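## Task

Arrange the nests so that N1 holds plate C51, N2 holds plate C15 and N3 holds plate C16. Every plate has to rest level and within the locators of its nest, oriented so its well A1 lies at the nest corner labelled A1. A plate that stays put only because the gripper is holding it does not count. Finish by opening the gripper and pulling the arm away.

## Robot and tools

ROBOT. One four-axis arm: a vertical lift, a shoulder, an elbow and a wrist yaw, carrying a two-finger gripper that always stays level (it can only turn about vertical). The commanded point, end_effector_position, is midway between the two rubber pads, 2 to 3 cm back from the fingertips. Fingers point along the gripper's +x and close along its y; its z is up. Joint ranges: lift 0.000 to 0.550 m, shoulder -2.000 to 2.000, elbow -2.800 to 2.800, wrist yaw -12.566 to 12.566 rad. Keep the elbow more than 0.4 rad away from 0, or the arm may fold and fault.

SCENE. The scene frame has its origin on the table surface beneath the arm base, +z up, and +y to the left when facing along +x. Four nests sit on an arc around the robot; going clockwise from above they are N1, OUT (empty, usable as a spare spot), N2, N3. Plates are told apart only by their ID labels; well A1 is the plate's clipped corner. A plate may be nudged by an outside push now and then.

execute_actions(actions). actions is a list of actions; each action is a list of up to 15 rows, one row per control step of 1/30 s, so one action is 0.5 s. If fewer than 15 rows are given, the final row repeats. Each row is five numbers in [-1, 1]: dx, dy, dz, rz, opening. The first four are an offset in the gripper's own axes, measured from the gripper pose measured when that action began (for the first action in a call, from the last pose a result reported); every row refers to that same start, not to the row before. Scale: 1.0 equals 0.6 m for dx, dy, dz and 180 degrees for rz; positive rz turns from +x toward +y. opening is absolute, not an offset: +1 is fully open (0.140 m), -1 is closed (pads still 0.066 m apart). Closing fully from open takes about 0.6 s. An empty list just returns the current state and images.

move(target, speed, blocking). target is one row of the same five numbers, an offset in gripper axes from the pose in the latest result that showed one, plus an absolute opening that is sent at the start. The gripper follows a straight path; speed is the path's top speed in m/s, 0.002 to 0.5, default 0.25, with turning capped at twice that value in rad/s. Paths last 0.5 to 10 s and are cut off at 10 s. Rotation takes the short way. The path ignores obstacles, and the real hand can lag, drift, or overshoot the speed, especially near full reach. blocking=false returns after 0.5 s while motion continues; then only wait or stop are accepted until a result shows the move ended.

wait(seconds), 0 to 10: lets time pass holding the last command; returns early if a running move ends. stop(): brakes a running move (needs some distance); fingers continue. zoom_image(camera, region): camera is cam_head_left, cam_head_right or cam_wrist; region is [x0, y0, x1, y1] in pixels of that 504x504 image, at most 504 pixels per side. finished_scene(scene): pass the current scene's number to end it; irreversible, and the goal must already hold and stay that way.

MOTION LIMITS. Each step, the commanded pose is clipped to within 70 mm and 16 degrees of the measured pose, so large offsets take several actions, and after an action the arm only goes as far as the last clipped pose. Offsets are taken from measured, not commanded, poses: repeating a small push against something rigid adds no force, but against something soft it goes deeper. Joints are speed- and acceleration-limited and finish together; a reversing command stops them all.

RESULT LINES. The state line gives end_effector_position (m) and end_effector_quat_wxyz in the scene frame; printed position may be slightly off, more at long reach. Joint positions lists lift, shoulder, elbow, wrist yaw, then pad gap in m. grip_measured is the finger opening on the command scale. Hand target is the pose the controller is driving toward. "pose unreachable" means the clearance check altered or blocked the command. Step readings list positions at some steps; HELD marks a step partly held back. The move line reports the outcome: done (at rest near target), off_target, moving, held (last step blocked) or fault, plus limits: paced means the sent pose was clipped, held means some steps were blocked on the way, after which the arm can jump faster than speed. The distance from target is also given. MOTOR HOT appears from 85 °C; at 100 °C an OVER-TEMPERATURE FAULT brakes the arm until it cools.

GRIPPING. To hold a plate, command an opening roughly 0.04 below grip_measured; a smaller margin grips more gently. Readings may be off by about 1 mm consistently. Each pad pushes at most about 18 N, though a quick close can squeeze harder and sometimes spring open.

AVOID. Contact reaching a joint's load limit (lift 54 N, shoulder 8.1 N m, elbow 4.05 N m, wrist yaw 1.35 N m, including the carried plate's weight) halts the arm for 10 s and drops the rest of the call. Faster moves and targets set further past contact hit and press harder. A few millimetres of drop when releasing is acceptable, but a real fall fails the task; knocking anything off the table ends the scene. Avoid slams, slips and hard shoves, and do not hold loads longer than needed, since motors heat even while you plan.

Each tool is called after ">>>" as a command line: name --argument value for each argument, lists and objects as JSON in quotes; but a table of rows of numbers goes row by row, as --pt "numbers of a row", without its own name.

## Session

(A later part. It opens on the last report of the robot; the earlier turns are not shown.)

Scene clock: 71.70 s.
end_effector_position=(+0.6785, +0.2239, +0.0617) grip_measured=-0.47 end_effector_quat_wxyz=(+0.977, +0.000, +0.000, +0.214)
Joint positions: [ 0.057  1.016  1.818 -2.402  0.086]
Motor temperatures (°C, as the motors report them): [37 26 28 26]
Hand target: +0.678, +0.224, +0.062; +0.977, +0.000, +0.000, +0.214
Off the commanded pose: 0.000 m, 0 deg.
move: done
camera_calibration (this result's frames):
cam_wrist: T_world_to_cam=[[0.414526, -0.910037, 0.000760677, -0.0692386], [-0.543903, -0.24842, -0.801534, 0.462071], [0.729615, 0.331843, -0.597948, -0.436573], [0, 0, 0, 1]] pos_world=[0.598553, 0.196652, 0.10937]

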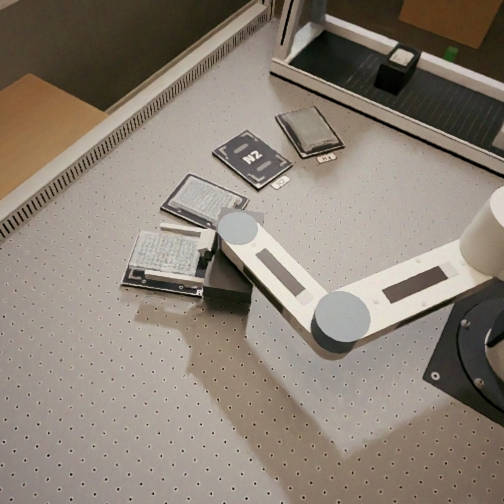

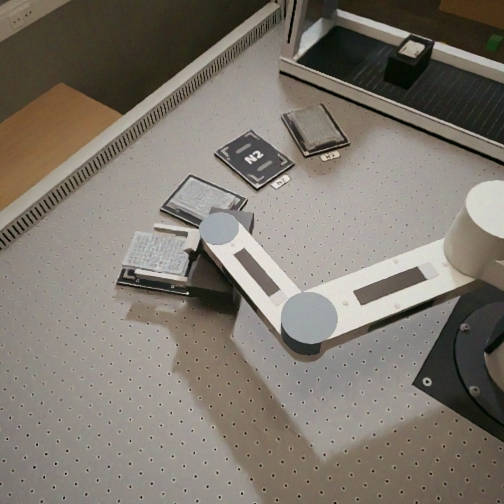

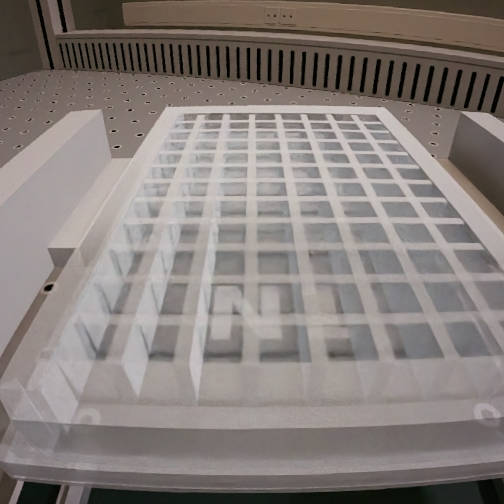

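>>> move --target '[-0.2087, -0.5553, 0, -0.2068, -0.52]' --speed 0.35

Scene clock: 75.37 s.
end_effector_position=(+0.7042, -0.1313, +0.0617) grip_measured=-0.47 end_effector_quat_wxyz=(+0.994, +0.000, +0.000, -0.109)
Joint positions: [ 0.057  0.365  1.783 -2.366  0.086]
Motor temperatures (°C, as the motors report them): [37 26 28 26]
Hand target: +0.704, -0.131, +0.062; +0.994, +0.000, +0.000, -0.109
Off the commanded pose: 0.000 m, 0 deg.
move: done
camera_calibration (this result's frames):
cam_wrist: T_world_to_cam=[[-0.220444, -0.975399, 0.000760677, 0.0354115], [-0.583373, 0.13122, -0.801534, 0.465454], [0.781716, -0.177137, -0.597948, -0.440981], [0, 0, 0, 1]] pos_world=[0.624062, -0.104651, 0.109367]

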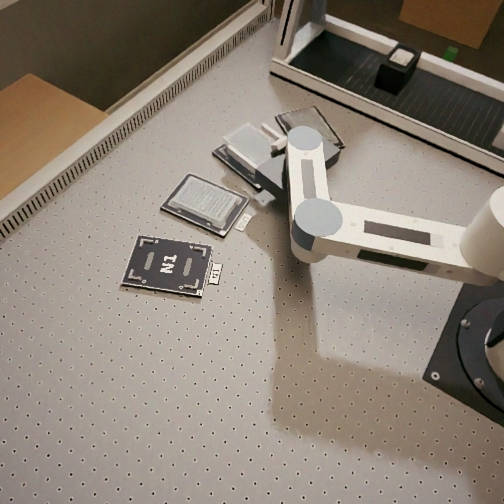

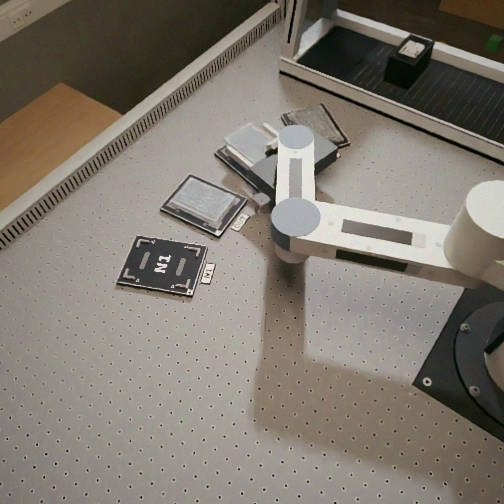

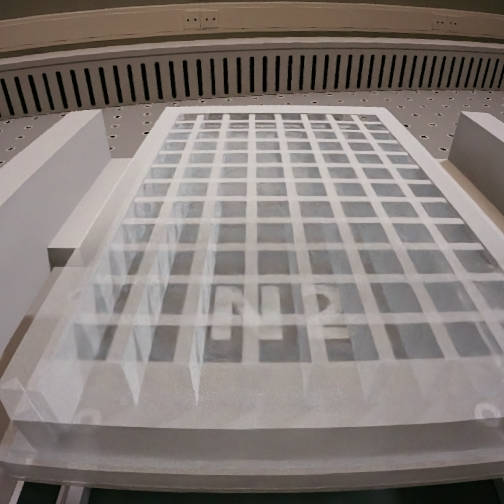

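>>> move --target '[0, 0, -0.049, 0, -0.52]' --speed 0.04

Scene clock: 77.80 s.
end_effector_position=(+0.7042, -0.1313, +0.0322) grip_measured=-0.47 end_effector_quat_wxyz=(+0.994, +0.000, +0.000, -0.109)
Joint positions: [ 0.027  0.365  1.783 -2.366  0.086]
Motor temperatures (°C, as the motors report them): [37 26 28 26]
Hand target: +0.704, -0.131, +0.032; +0.994, +0.000, +0.000, -0.109
Off the commanded pose: 0.000 m, 0 deg.
move: done
camera_calibration (this result's frames):
cam_wrist: T_world_to_cam=[[-0.220428, -0.975403, 0.000760677, 0.0354327], [-0.583375, 0.13121, -0.801534, 0.441829], [0.781719, -0.177124, -0.597948, -0.458607], [0, 0, 0, 1]] pos_world=[0.624064, -0.104641, 0.0798908]

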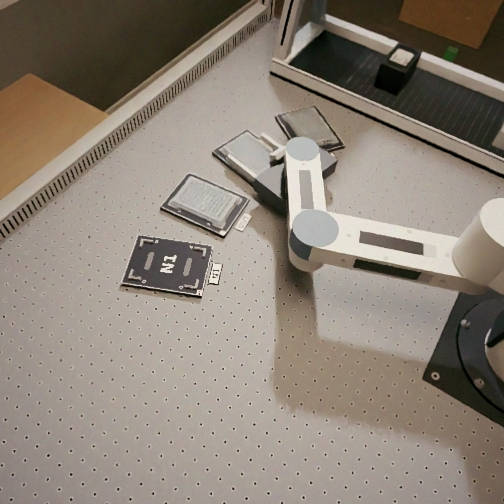

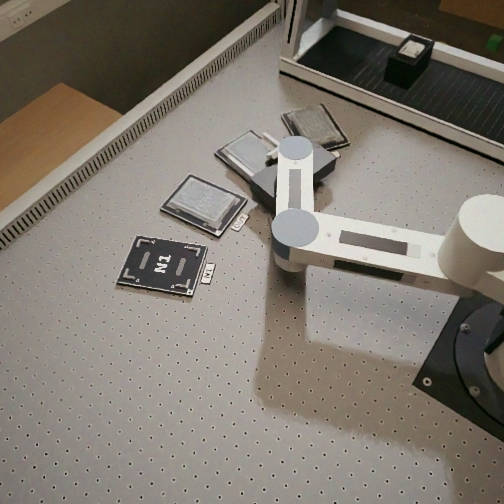

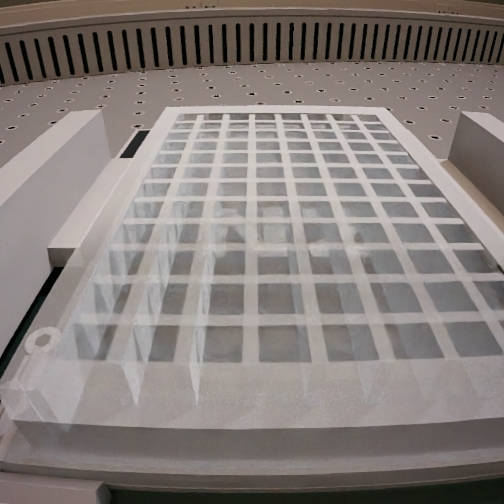

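>>> execute_actions --actions '[[[0,0,0,0,-0.44],[0,0,0,0,-0.4],[0,0,0,0,-0.3],[0,0,0,0,-0.3],[0,0,0,0,-0.3],[0,0,0,0,-0.3],[0,0,0.01,0,-0.25],[0,0,0.02,0,-0.25],[0,0,0.03,0,-0.25],[0,0,0.04,0,-0.25],[0,0,0.0443,0,-0.25]]]'

>>> move --target '[-0.0471, -0.2983, 0, -0.1186, 0.3]' --speed 0.45

>>> zoom_image --camera "cam_wrist" --region '[120, 160, 430, 270]'

>>> zoom_image --camera "cam_wrist" --region '[0, 354, 150, 504]'

>>> zoom_image --camera "cam_wrist" --region '[354, 354, 504, 504]'

Scene clock: 82.23 s.
end_effector_position=(+0.7042, -0.1312, +0.0591) grip_measured=-0.25 end_effector_quat_wxyz=(+0.994, +0.000, +0.000, -0.109)
Joint positions: [ 0.054  0.365  1.783 -2.366  0.094]
Motor temperatures (°C, as the motors report them): [37 26 28 26]
Hand target: +0.704, -0.131, +0.059; +0.994, +0.000, +0.000, -0.109
Off the commanded pose: 0.000 m, 0 deg.
Step readings (end_effector_position):
0: (+0.7042, -0.1313, +0.0322)
1: (+0.7042, -0.1313, +0.0322)
2: (+0.7042, -0.1313, +0.0322)
4: (+0.7042, -0.1313, +0.0322)
8: (+0.7042, -0.1312, +0.0332)
15: end_effector_position above
camera_calibration (this result's frames):
cam_wrist: T_world_to_cam=[[-0.220401, -0.975409, 0.000760677, 0.0354012], [-0.583379, 0.131194, -0.801534, 0.463378], [0.781724, -0.177103, -0.597948, -0.442537], [0, 0, 0, 1]] pos_world=[0.624069, -0.104636, 0.106772]

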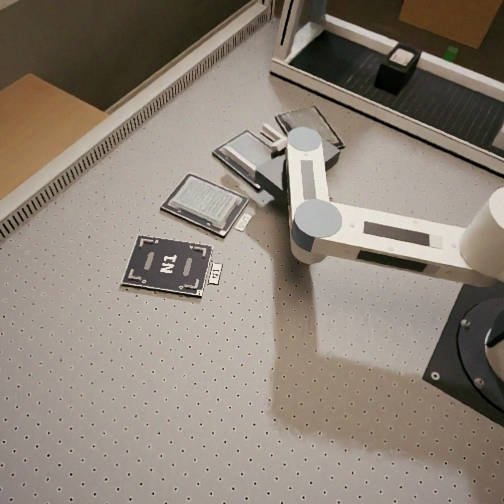

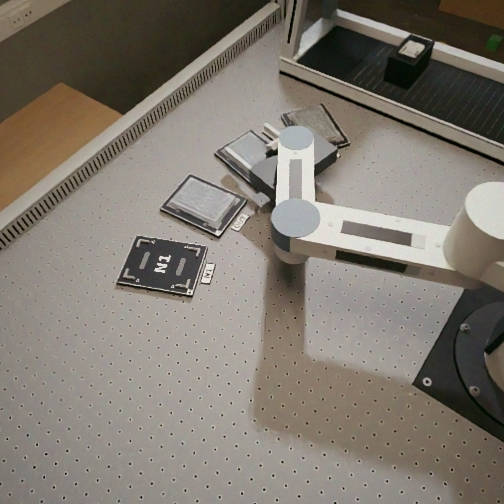

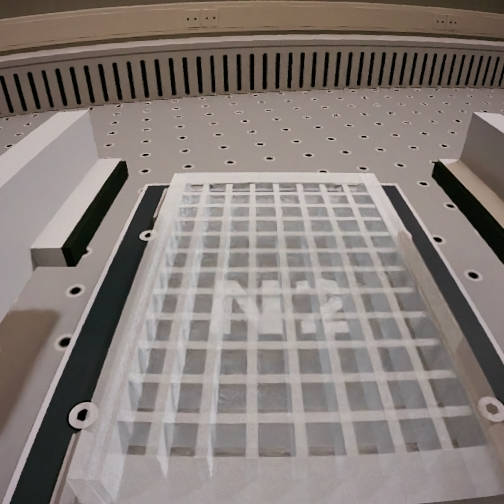

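Scene clock: 83.13 s.
end_effector_position=(+0.6379, -0.3000, +0.0591) grip_measured=+0.30 end_effector_quat_wxyz=(+0.957, +0.000, +0.000, -0.291)
Joint positions: [ 0.054  0.03   1.822 -2.442  0.114]
Motor temperatures (°C, as the motors report them): [37 26 28 26]
Hand target: +0.638, -0.300, +0.059; +0.957, +0.000, +0.000, -0.291
Off the commanded pose: 0.000 m, 0 deg.
move: done
camera_calibration (this result's frames):
cam_wrist: T_world_to_cam=[[-0.560367, -0.828244, 0.000760677, 0.117141], [-0.495589, 0.334566, -0.801534, 0.451842], [0.663611, -0.44953, -0.597948, -0.426963], [0, 0, 0, 1]] pos_world=[0.572908, -0.246082, 0.106776]

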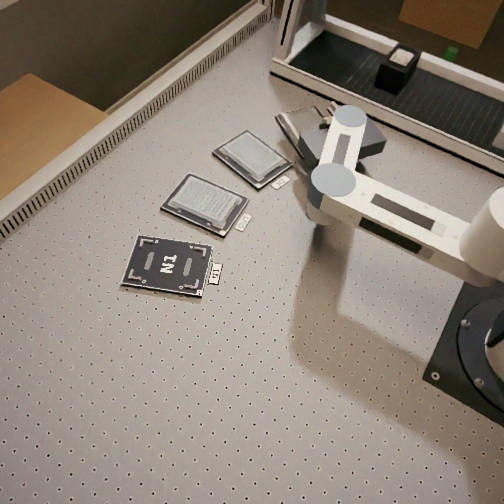

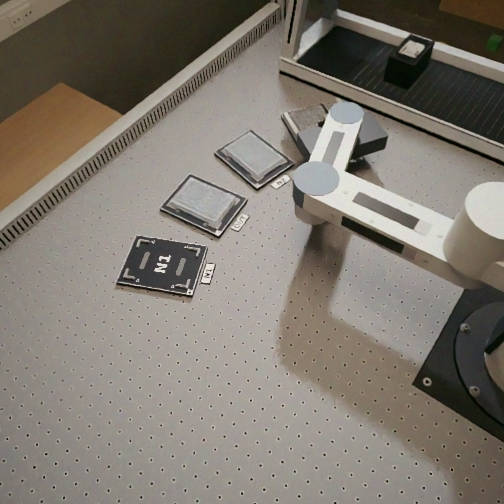

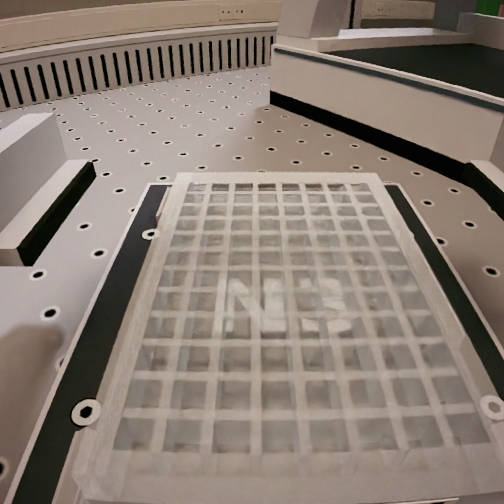

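Region (120, 160, 430, 270) of cam_wrist's 504x504 image, scaled by 1.626, with more detail than that image has; it fills the top 179 rows of this view, and the rest is white.

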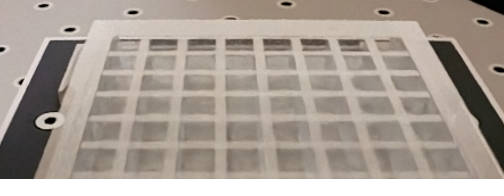

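Region (0, 354, 150, 504) of cam_wrist's 504x504 image, scaled by 3.360, with more detail than that image has.

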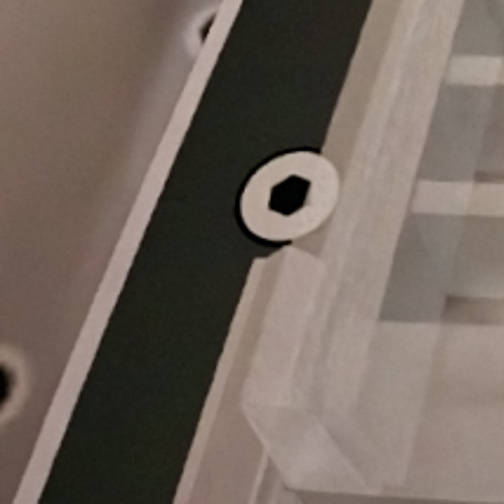

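Region (354, 354, 504, 504) of cam_wrist's 504x504 image, scaled by 3.360, with more detail than that image has.

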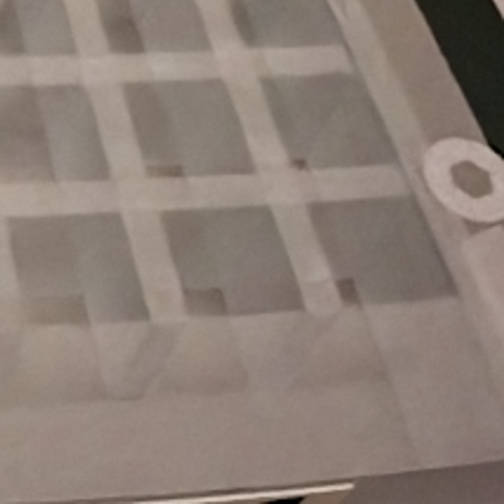

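>>> move --target '[0.0012, -0.0018, -0.0457, -0.0013, -0.25]' --speed 0.07

Scene clock: 92.07 s.
end_effector_position=(+0.6379, -0.3012, +0.0316) grip_measured=-0.25 end_effector_quat_wxyz=(+0.956, +0.000, +0.000, -0.293)
Joint positions: [ 0.027  0.027  1.827 -2.447  0.094]
Motor temperatures (°C, as the motors report them): [37 26 28 26]
Hand target: +0.638, -0.301, +0.032; +0.956, +0.000, +0.000, -0.293
Off the commanded pose: 0.000 m, 0 deg.
move: done
camera_calibration (this result's frames):
cam_wrist: T_world_to_cam=[[-0.563374, -0.826201, 0.000760677, 0.11875], [-0.49437, 0.336365, -0.801534, 0.429999], [0.661973, -0.45194, -0.597948, -0.443643], [0, 0, 0, 1]] pos_world=[0.573158, -0.247025, 0.0792926]

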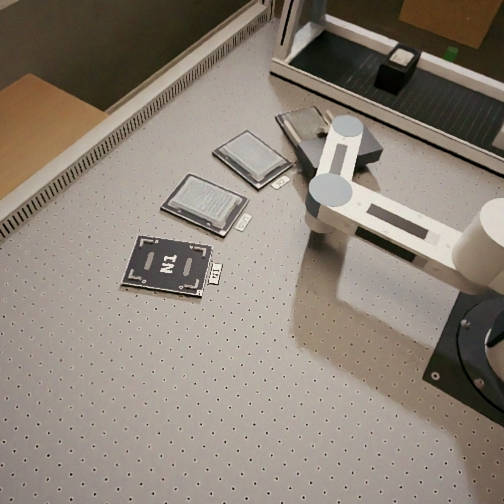

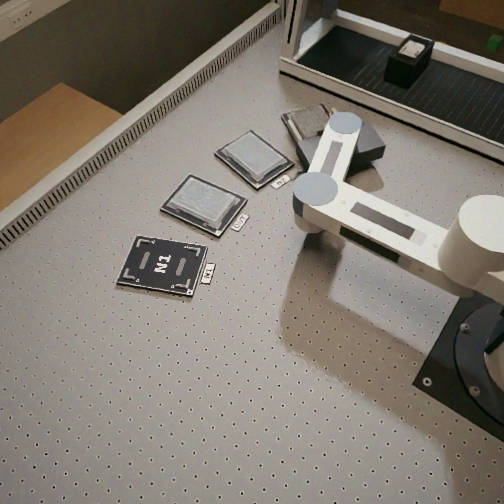

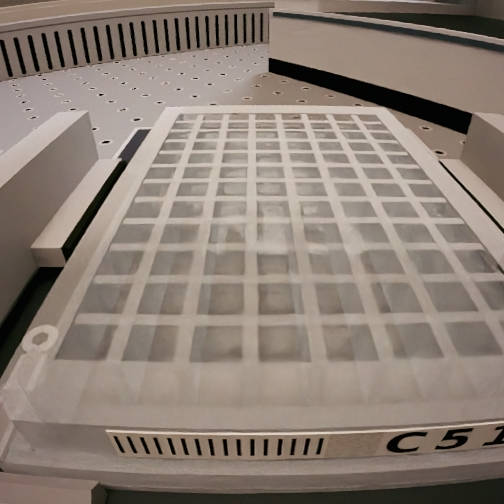

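>>> execute_actions --actions '[[[0,0,0,0,-0.3],[0,0,0,0,-0.34],[0,0,0,0,-0.38],[0,0,0,0,-0.41],[0,0,0,0,-0.43],[0,0,0,0,-0.44],[0,0,0,0,-0.45],[0,0,0,0,-0.46],[0,0,0,0,-0.47],[0,0,0,0,-0.48],[0,0,0,0,-0.49],[0,0,0,0,-0.50],[0,0,0,0,-0.51],[0,0,0,0,-0.52]]]'

>>> move --target '[0, 0, 0.05, 0, -0.52]' --speed 0.08

Scene clock: 95.73 s.
end_effector_position=(+0.6379, -0.3012, +0.0316) grip_measured=-0.46 end_effector_quat_wxyz=(+0.956, +0.000, +0.000, -0.293)
Joint positions: [ 0.027  0.027  1.827 -2.447  0.086]
Motor temperatures (°C, as the motors report them): [37 26 28 26]
Hand target: +0.638, -0.301, +0.032; +0.956, +0.000, +0.000, -0.293
Off the commanded pose: 0.000 m, 0 deg.
Step readings (end_effector_position):
0: (+0.6379, -0.3012, +0.0316)
1: (+0.6379, -0.3012, +0.0316)
2: (+0.6379, -0.3012, +0.0316)
4: (+0.6379, -0.3012, +0.0316)
8: (+0.6379, -0.3012, +0.0316)
15: end_effector_position above
camera_calibration (this result's frames):
cam_wrist: T_world_to_cam=[[-0.563361, -0.826211, 0.000760677, 0.118747], [-0.494375, 0.336357, -0.801534, 0.43], [0.66198, -0.451929, -0.597948, -0.443644], [0, 0, 0, 1]] pos_world=[0.573162, -0.247019, 0.079293]

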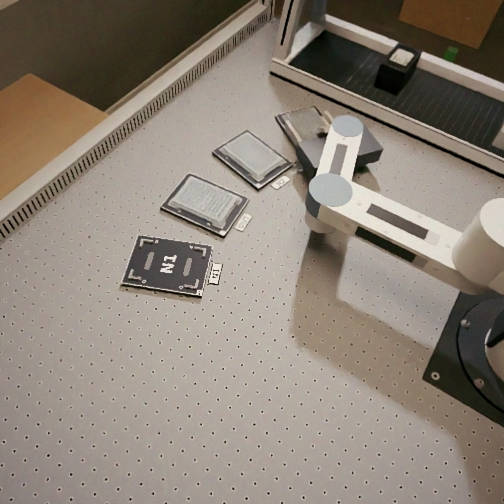

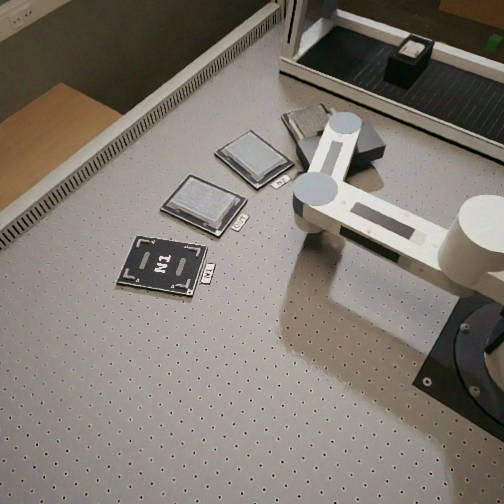

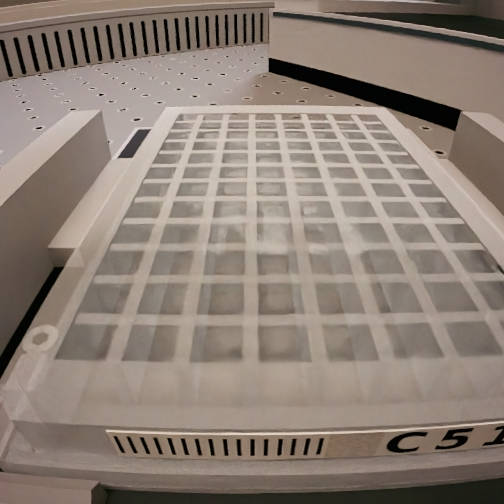

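Scene clock: 96.47 s.
end_effector_position=(+0.6379, -0.3012, +0.0616) grip_measured=-0.46 end_effector_quat_wxyz=(+0.956, +0.000, +0.000, -0.293)
Joint positions: [ 0.057  0.027  1.827 -2.447  0.086]
Motor temperatures (°C, as the motors report them): [37 26 28 26]
Hand target: +0.638, -0.301, +0.062; +0.956, +0.000, +0.000, -0.293
Off the commanded pose: 0.000 m, 0 deg.
move: done
camera_calibration (this result's frames):
cam_wrist: T_world_to_cam=[[-0.56334, -0.826225, 0.000760677, 0.118715], [-0.494384, 0.336345, -0.801534, 0.45409], [0.661992, -0.451912, -0.597948, -0.42568], [0, 0, 0, 1]] pos_world=[0.573168, -0.247016, 0.109344]

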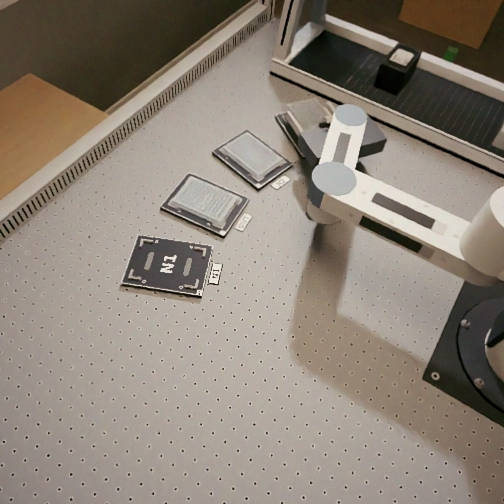

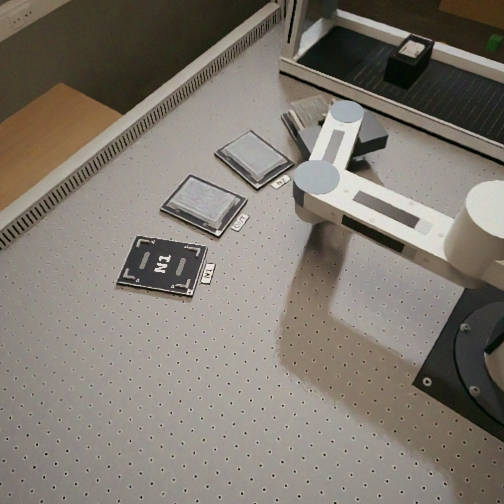

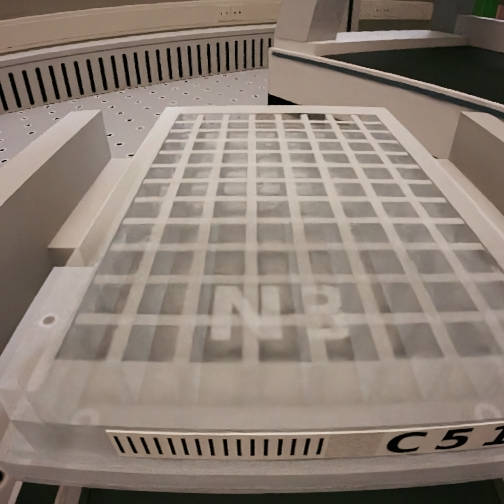

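>>> move --target '[-0.4333, 0.7631, 0, 0.3263, -0.52]' --speed 0.35

Scene clock: 100.40 s.
end_effector_position=(+0.6786, +0.2241, +0.0616) grip_measured=-0.46 end_effector_quat_wxyz=(+0.977, +0.000, +0.000, +0.214)
Joint positions: [ 0.057  1.015  1.82  -2.403  0.086]
Motor temperatures (°C, as the motors report them): [37 26 28 26]
Hand target: +0.679, +0.224, +0.062; +0.977, +0.000, +0.000, +0.214
Off the commanded pose: 0.000 m, 0 deg.
move: done
camera_calibration (this result's frames):
cam_wrist: T_world_to_cam=[[0.414481, -0.910058, 0.000760677, -0.0691442], [-0.543915, -0.248393, -0.801534, 0.462163], [0.729631, 0.331807, -0.597948, -0.436743], [0, 0, 0, 1]] pos_world=[0.598698, 0.196788, 0.109342]

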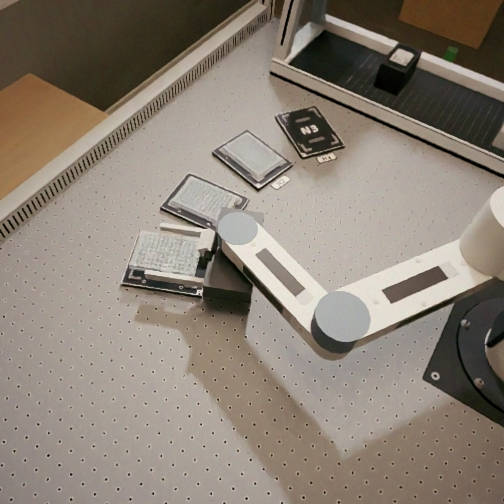

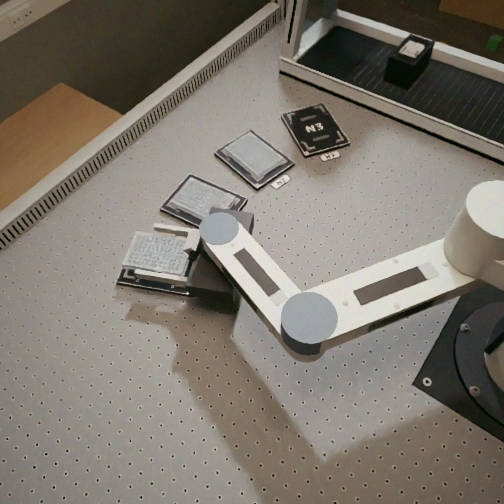

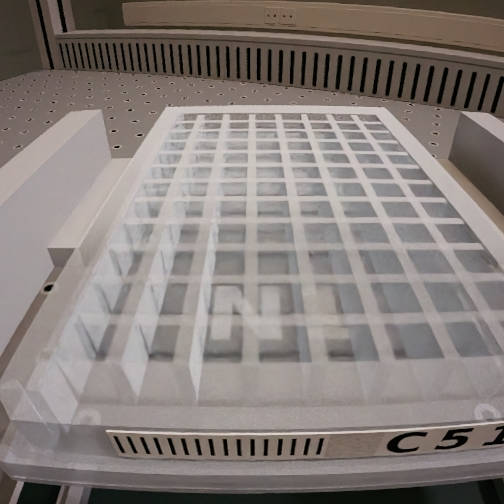

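>>> execute_actions --actions '[]'

Scene clock: 106.57 s.
end_effector_position=(+0.6786, +0.2241, +0.0616) grip_measured=-0.46 end_effector_quat_wxyz=(+0.977, +0.000, +0.000, +0.214)
Joint positions: [ 0.057  1.015  1.82  -2.403  0.086]
Motor temperatures (°C, as the motors report them): [37 26 28 26]
Hand target: +0.679, +0.224, +0.062; +0.977, +0.000, +0.000, +0.214
Off the commanded pose: 0.000 m, 0 deg.
camera_calibration (this result's frames):
cam_wrist: T_world_to_cam=[[0.414444, -0.910074, 0.000760677, -0.0691317], [-0.543925, -0.248371, -0.801534, 0.462163], [0.729645, 0.331777, -0.597948, -0.436743], [0, 0, 0, 1]] pos_world=[0.5987, 0.196774, 0.109342]

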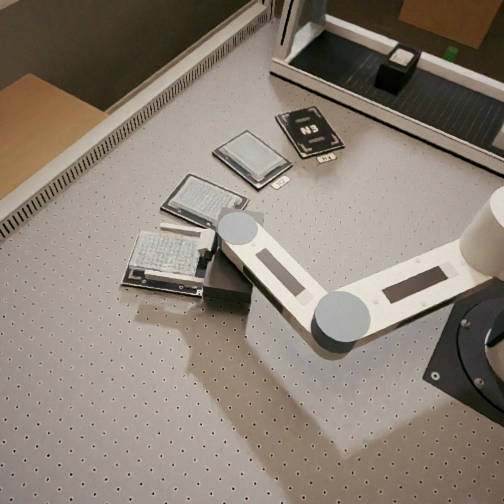

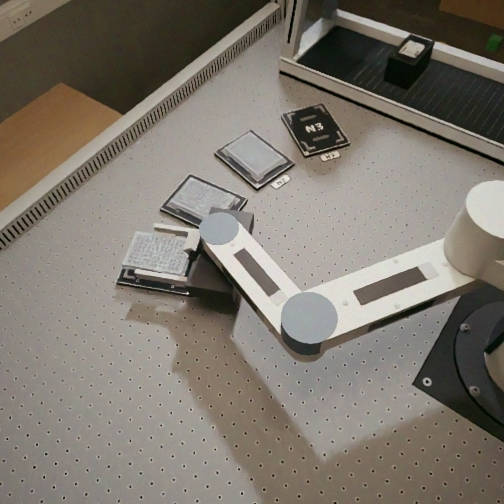

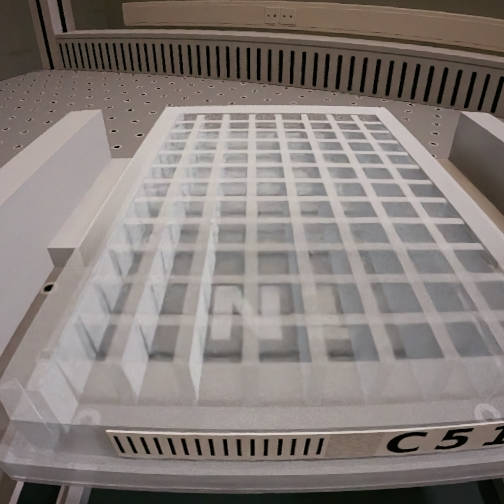

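>>> move --target '[-0.0004, -0.0001, -0.049, 0, -0.52]' --speed 0.04

Scene clock: 108.53 s.
end_effector_position=(+0.6785, +0.2238, +0.0322) grip_measured=-0.46 end_effector_quat_wxyz=(+0.977, +0.000, +0.000, +0.214)
Joint positions: [ 0.027  1.016  1.818 -2.402  0.086]
Motor temperatures (°C, as the motors report them): [37 26 28 26]
Hand target: +0.678, +0.224, +0.032; +0.977, +0.000, +0.000, +0.214
Off the commanded pose: 0.000 m, 0 deg.
move: done
camera_calibration (this result's frames):
cam_wrist: T_world_to_cam=[[0.414018, -0.910268, 0.000760677, -0.0689781], [-0.544041, -0.248117, -0.801534, 0.438426], [0.7298, 0.331436, -0.597948, -0.454219], [0, 0, 0, 1]] pos_world=[0.598568, 0.196537, 0.0798665]

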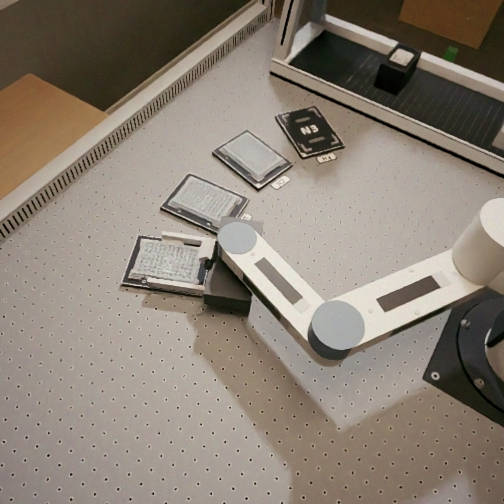

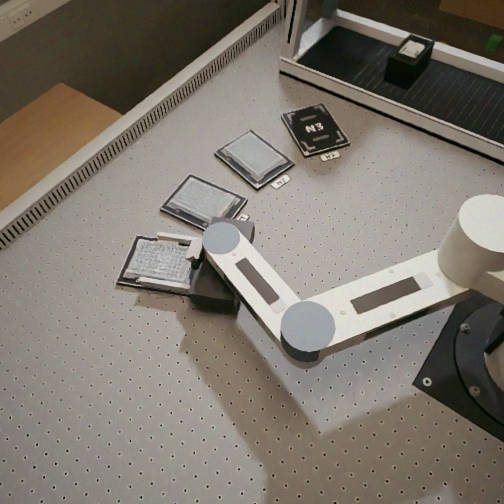

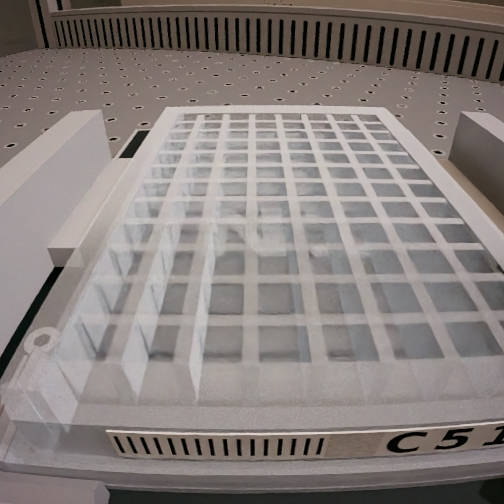

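The plate didn't shift in the grip on the way down, so it cleared the locators. Releasing and lifting.

>>> execute_actions --actions '[[[0,0,0,0,-0.44],[0,0,0,0,-0.4],[0,0,0,0,-0.3],[0,0,0,0,-0.3],[0,0,0,0,-0.3],[0,0,0,0,-0.3],[0,0,0.01,0,-0.25],[0,0,0.02,0,-0.25],[0,0,0.03,0,-0.25],[0,0,0.04,0,-0.25],[0,0,0.0443,0,-0.25]]]'

Scene clock: 111.47 s.
end_effector_position=(+0.6785, +0.2238, +0.0590) grip_measured=-0.25 end_effector_quat_wxyz=(+0.977, +0.000, +0.000, +0.214)
Joint positions: [ 0.054  1.016  1.818 -2.402  0.094]
Motor temperatures (°C, as the motors report them): [37 26 28 26]
Hand target: +0.678, +0.224, +0.059; +0.977, +0.000, +0.000, +0.214
Off the commanded pose: 0.000 m, 0 deg.
Step readings (end_effector_position):
0: (+0.6785, +0.2238, +0.0322)
1: (+0.6785, +0.2238, +0.0322)
2: (+0.6785, +0.2238, +0.0322)
4: (+0.6785, +0.2238, +0.0322)
8: (+0.6785, +0.2238, +0.0332)
15: end_effector_position above
camera_calibration (this result's frames):
cam_wrist: T_world_to_cam=[[0.414023, -0.910266, 0.000760677, -0.0690053], [-0.54404, -0.248119, -0.801534, 0.459974], [0.729798, 0.33144, -0.597948, -0.438147], [0, 0, 0, 1]] pos_world=[0.598573, 0.196535, 0.106748]

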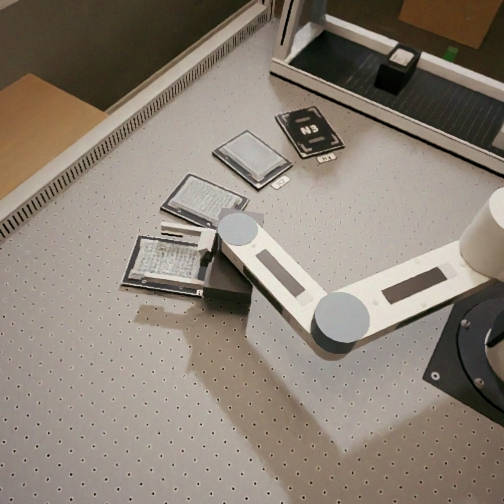

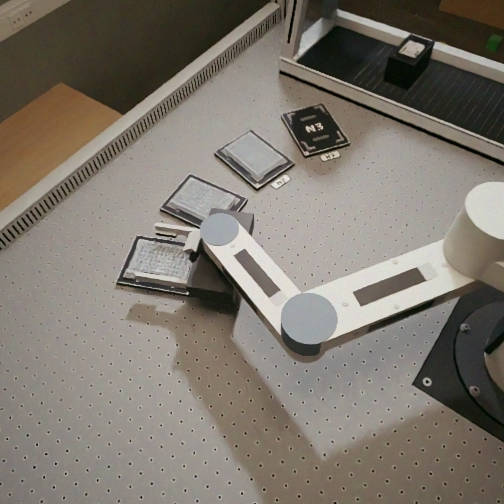

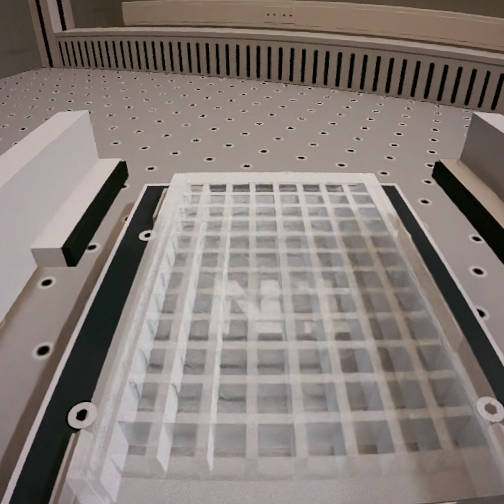

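>>> move --target '[-0.0690, -0.2874, 0, -0.1046, -0.25]' --speed 0.35

Scene clock: 114.50 s.
end_effector_position=(+0.7130, +0.0496, +0.0590) grip_measured=-0.25 end_effector_quat_wxyz=(+0.999, +0.000, +0.000, +0.051)
Joint positions: [ 0.054  0.719  1.752 -2.368  0.094]
Motor temperatures (°C, as the motors report them): [37 26 28 26]
Hand target: +0.713, +0.050, +0.059; +0.999, +0.000, +0.000, +0.051
Off the commanded pose: 0.000 m, 0 deg.
move: done
camera_calibration (this result's frames):
cam_wrist: T_world_to_cam=[[0.0979588, -0.99519, 0.000760677, -0.0122439], [-0.595013, -0.0591811, -0.801534, 0.462458], [0.797724, 0.0780647, -0.597948, -0.441508], [0, 0, 0, 1]] pos_world=[0.62857, 0.0496499, 0.106686]

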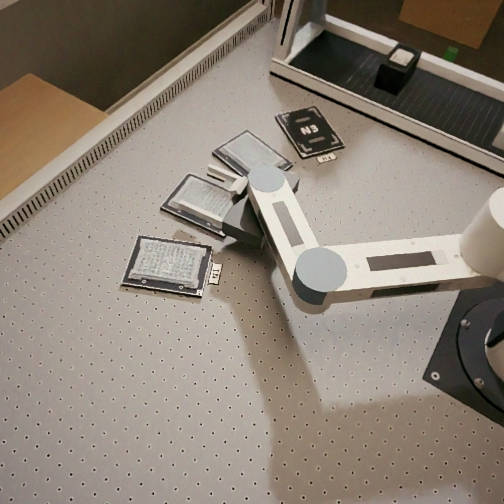

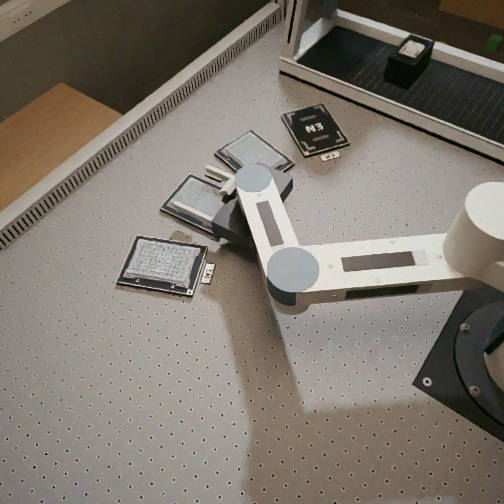

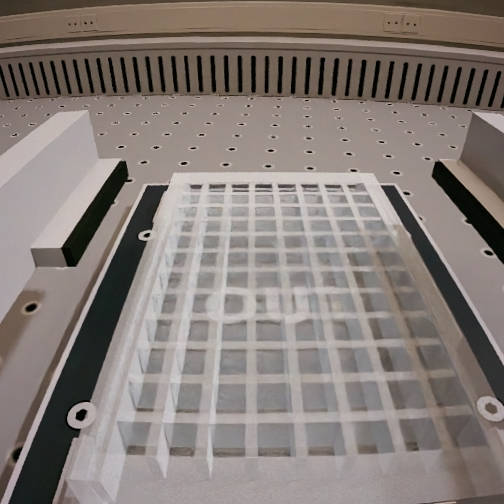

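>>> move --target '[0.0002, 0.0002, -0.0455, 0, -0.25]' --speed 0.07

Scene clock: 116.17 s.
end_effector_position=(+0.7131, +0.0498, +0.0316) grip_measured=-0.25 end_effector_quat_wxyz=(+0.999, +0.000, +0.000, +0.052)
Joint positions: [ 0.027  0.719  1.753 -2.369  0.094]
Motor temperatures (°C, as the motors report them): [37 26 28 26]
Hand target: +0.713, +0.050, +0.032; +0.999, +0.000, +0.000, +0.051
Off the commanded pose: 0.000 m, 0 deg.
move: done
camera_calibration (this result's frames):
cam_wrist: T_world_to_cam=[[0.0982637, -0.99516, 0.000760677, -0.012273], [-0.594995, -0.0593634, -0.801534, 0.440583], [0.7977, 0.0783091, -0.597948, -0.457947], [0, 0, 0, 1]] pos_world=[0.628655, 0.0498023, 0.0793229]

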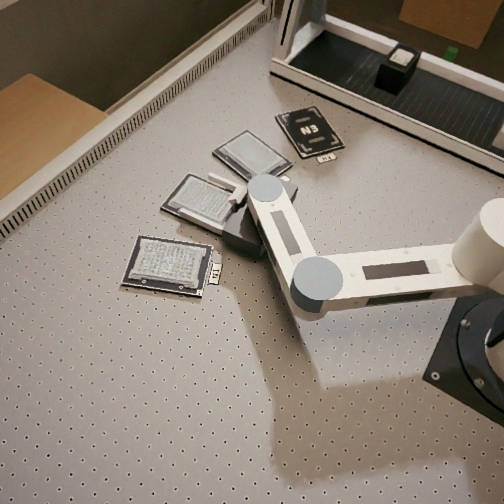

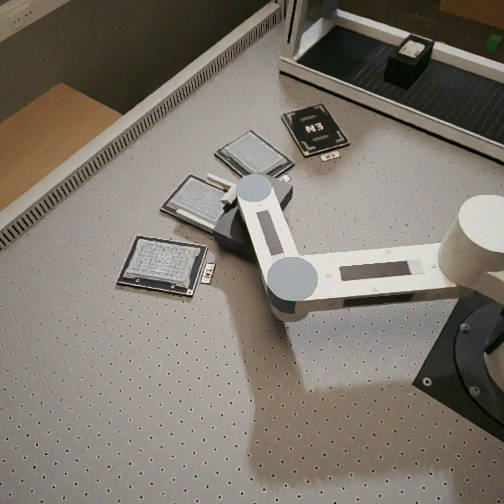

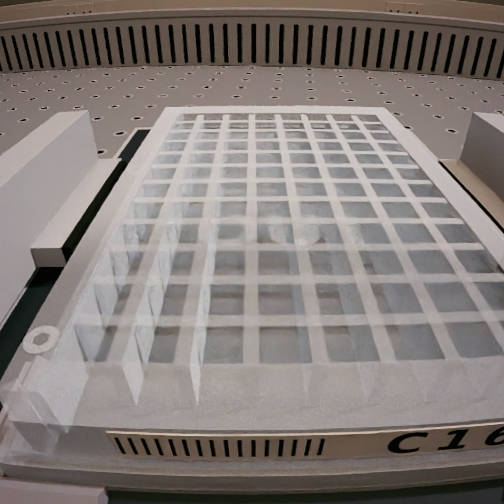

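>>> execute_actions --actions '[[[0,0,0,0,-0.3],[0,0,0,0,-0.34],[0,0,0,0,-0.38],[0,0,0,0,-0.41],[0,0,0,0,-0.43],[0,0,0,0,-0.44],[0,0,0,0,-0.45],[0,0,0,0,-0.46],[0,0,0,0,-0.47],[0,0,0,0,-0.48],[0,0,0,0,-0.49],[0,0,0,0,-0.5],[0,0,0,0,-0.51],[0,0,0,0,-0.52]],[[0,0,0.003,0,-0.52],[0,0,0.008,0,-0.52],[0,0,0.015,0,-0.52],[0,0,0.022,0,-0.52],[0,0,0.03,0,-0.52],[0,0,0.038,0,-0.52],[0,0,0.045,0,-0.52],[0,0,0.05,0,-0.52]]]'

Scene clock: 120.73 s.
end_effector_position=(+0.7131, +0.0498, +0.0617) grip_measured=-0.46 end_effector_quat_wxyz=(+0.999, +0.000, +0.000, +0.052)
Joint positions: [ 0.057  0.719  1.753 -2.369  0.086]
Motor temperatures (°C, as the motors report them): [37 26 28 26]
Hand target: +0.713, +0.050, +0.062; +0.999, +0.000, +0.000, +0.052
Off the commanded pose: 0.000 m, 0 deg.
Step readings (end_effector_position; steps 1 to 15: 1st action; 16 to 30: 2nd action):
0: (+0.7131, +0.0498, +0.0316)
1: (+0.7131, +0.0498, +0.0316)
2: (+0.7131, +0.0498, +0.0316)
4: (+0.7131, +0.0498, +0.0316)
8: (+0.7131, +0.0498, +0.0316)
15: (+0.7131, +0.0498, +0.0316)
16: (+0.7131, +0.0498, +0.0316)
17: (+0.7131, +0.0498, +0.0326)
19: (+0.7131, +0.0498, +0.0379)
23: (+0.7131, +0.0498, +0.0540)
30: end_effector_position above
camera_calibration (this result's frames):
cam_wrist: T_world_to_cam=[[0.0982922, -0.995157, 0.000760677, -0.0123061], [-0.594993, -0.0593804, -0.801534, 0.464675], [0.797698, 0.078332, -0.597948, -0.439981], [0, 0, 0, 1]] pos_world=[0.62866, 0.0498106, 0.109376]

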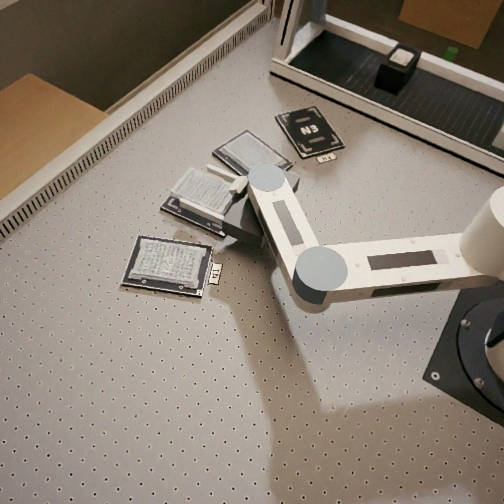

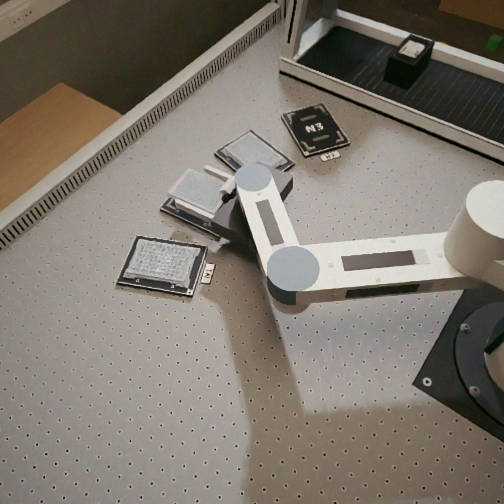

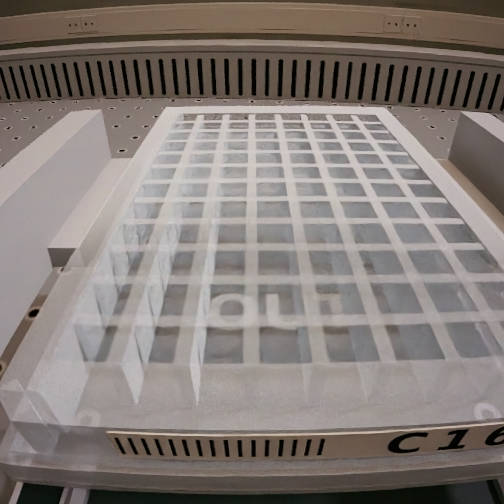

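>>> move --target '[-0.1848, -0.5688, 0, -0.2218, -0.52]' --speed 0.35

Scene clock: 126.53 s.
end_effector_position=(+0.6378, -0.3012, +0.0617) grip_measured=-0.46 end_effector_quat_wxyz=(+0.956, +0.000, +0.000, -0.292)
Joint positions: [ 0.057  0.027  1.826 -2.447  0.086]
Motor temperatures (°C, as the motors report them): [37 26 28 26]
Hand target: +0.638, -0.301, +0.062; +0.956, +0.000, +0.000, -0.292
Off the commanded pose: 0.000 m, 0 deg.
move: done
camera_calibration (this result's frames):
cam_wrist: T_world_to_cam=[[-0.563269, -0.826273, 0.000760677, 0.11856], [-0.494412, 0.336302, -0.801534, 0.454064], [0.66203, -0.451856, -0.597948, -0.425595], [0, 0, 0, 1]] pos_world=[0.573033, -0.247047, 0.109374]

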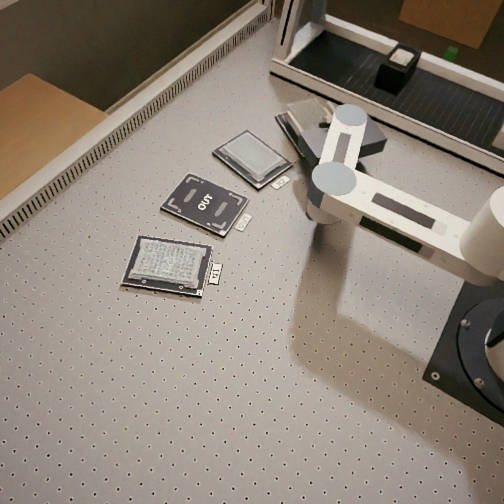

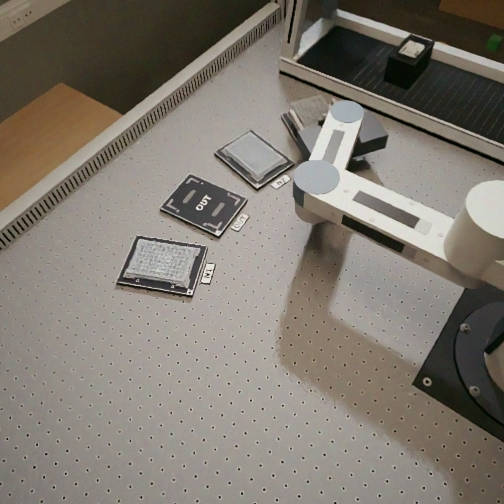

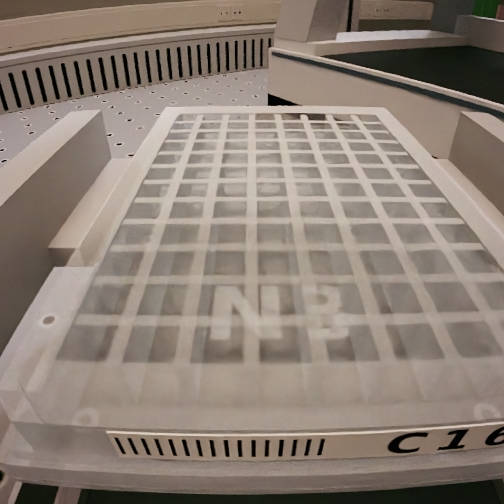

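>>> move --target '[0.0004, 0.0001, -0.049, 0, -0.52]' --speed 0.04

Scene clock: 131.83 s.
end_effector_position=(+0.6381, -0.3012, +0.0322) grip_measured=-0.46 end_effector_quat_wxyz=(+0.956, +0.000, +0.000, -0.292)
Joint positions: [ 0.027  0.027  1.827 -2.447  0.086]
Motor temperatures (°C, as the motors report them): [37 26 28 26]
Hand target: +0.638, -0.301, +0.032; +0.956, +0.000, +0.000, -0.292
Off the commanded pose: 0.000 m, 0 deg.
move: done
camera_calibration (this result's frames):
cam_wrist: T_world_to_cam=[[-0.56288, -0.826539, 0.000760677, 0.118456], [-0.494571, 0.336069, -0.801534, 0.4306], [0.662243, -0.451543, -0.597948, -0.443437], [0, 0, 0, 1]] pos_world=[0.573302, -0.247034, 0.0798981]

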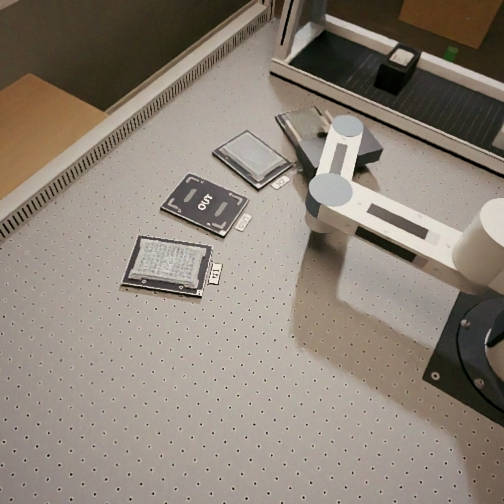

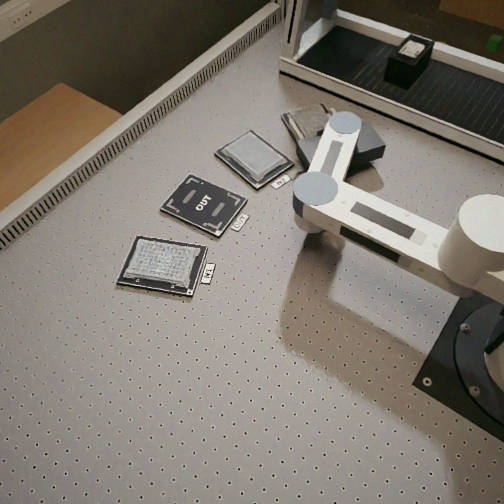

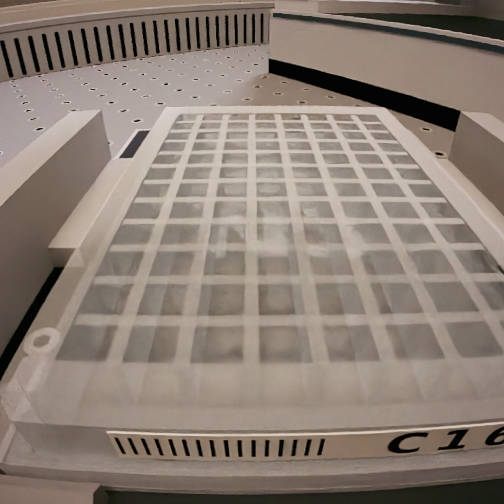

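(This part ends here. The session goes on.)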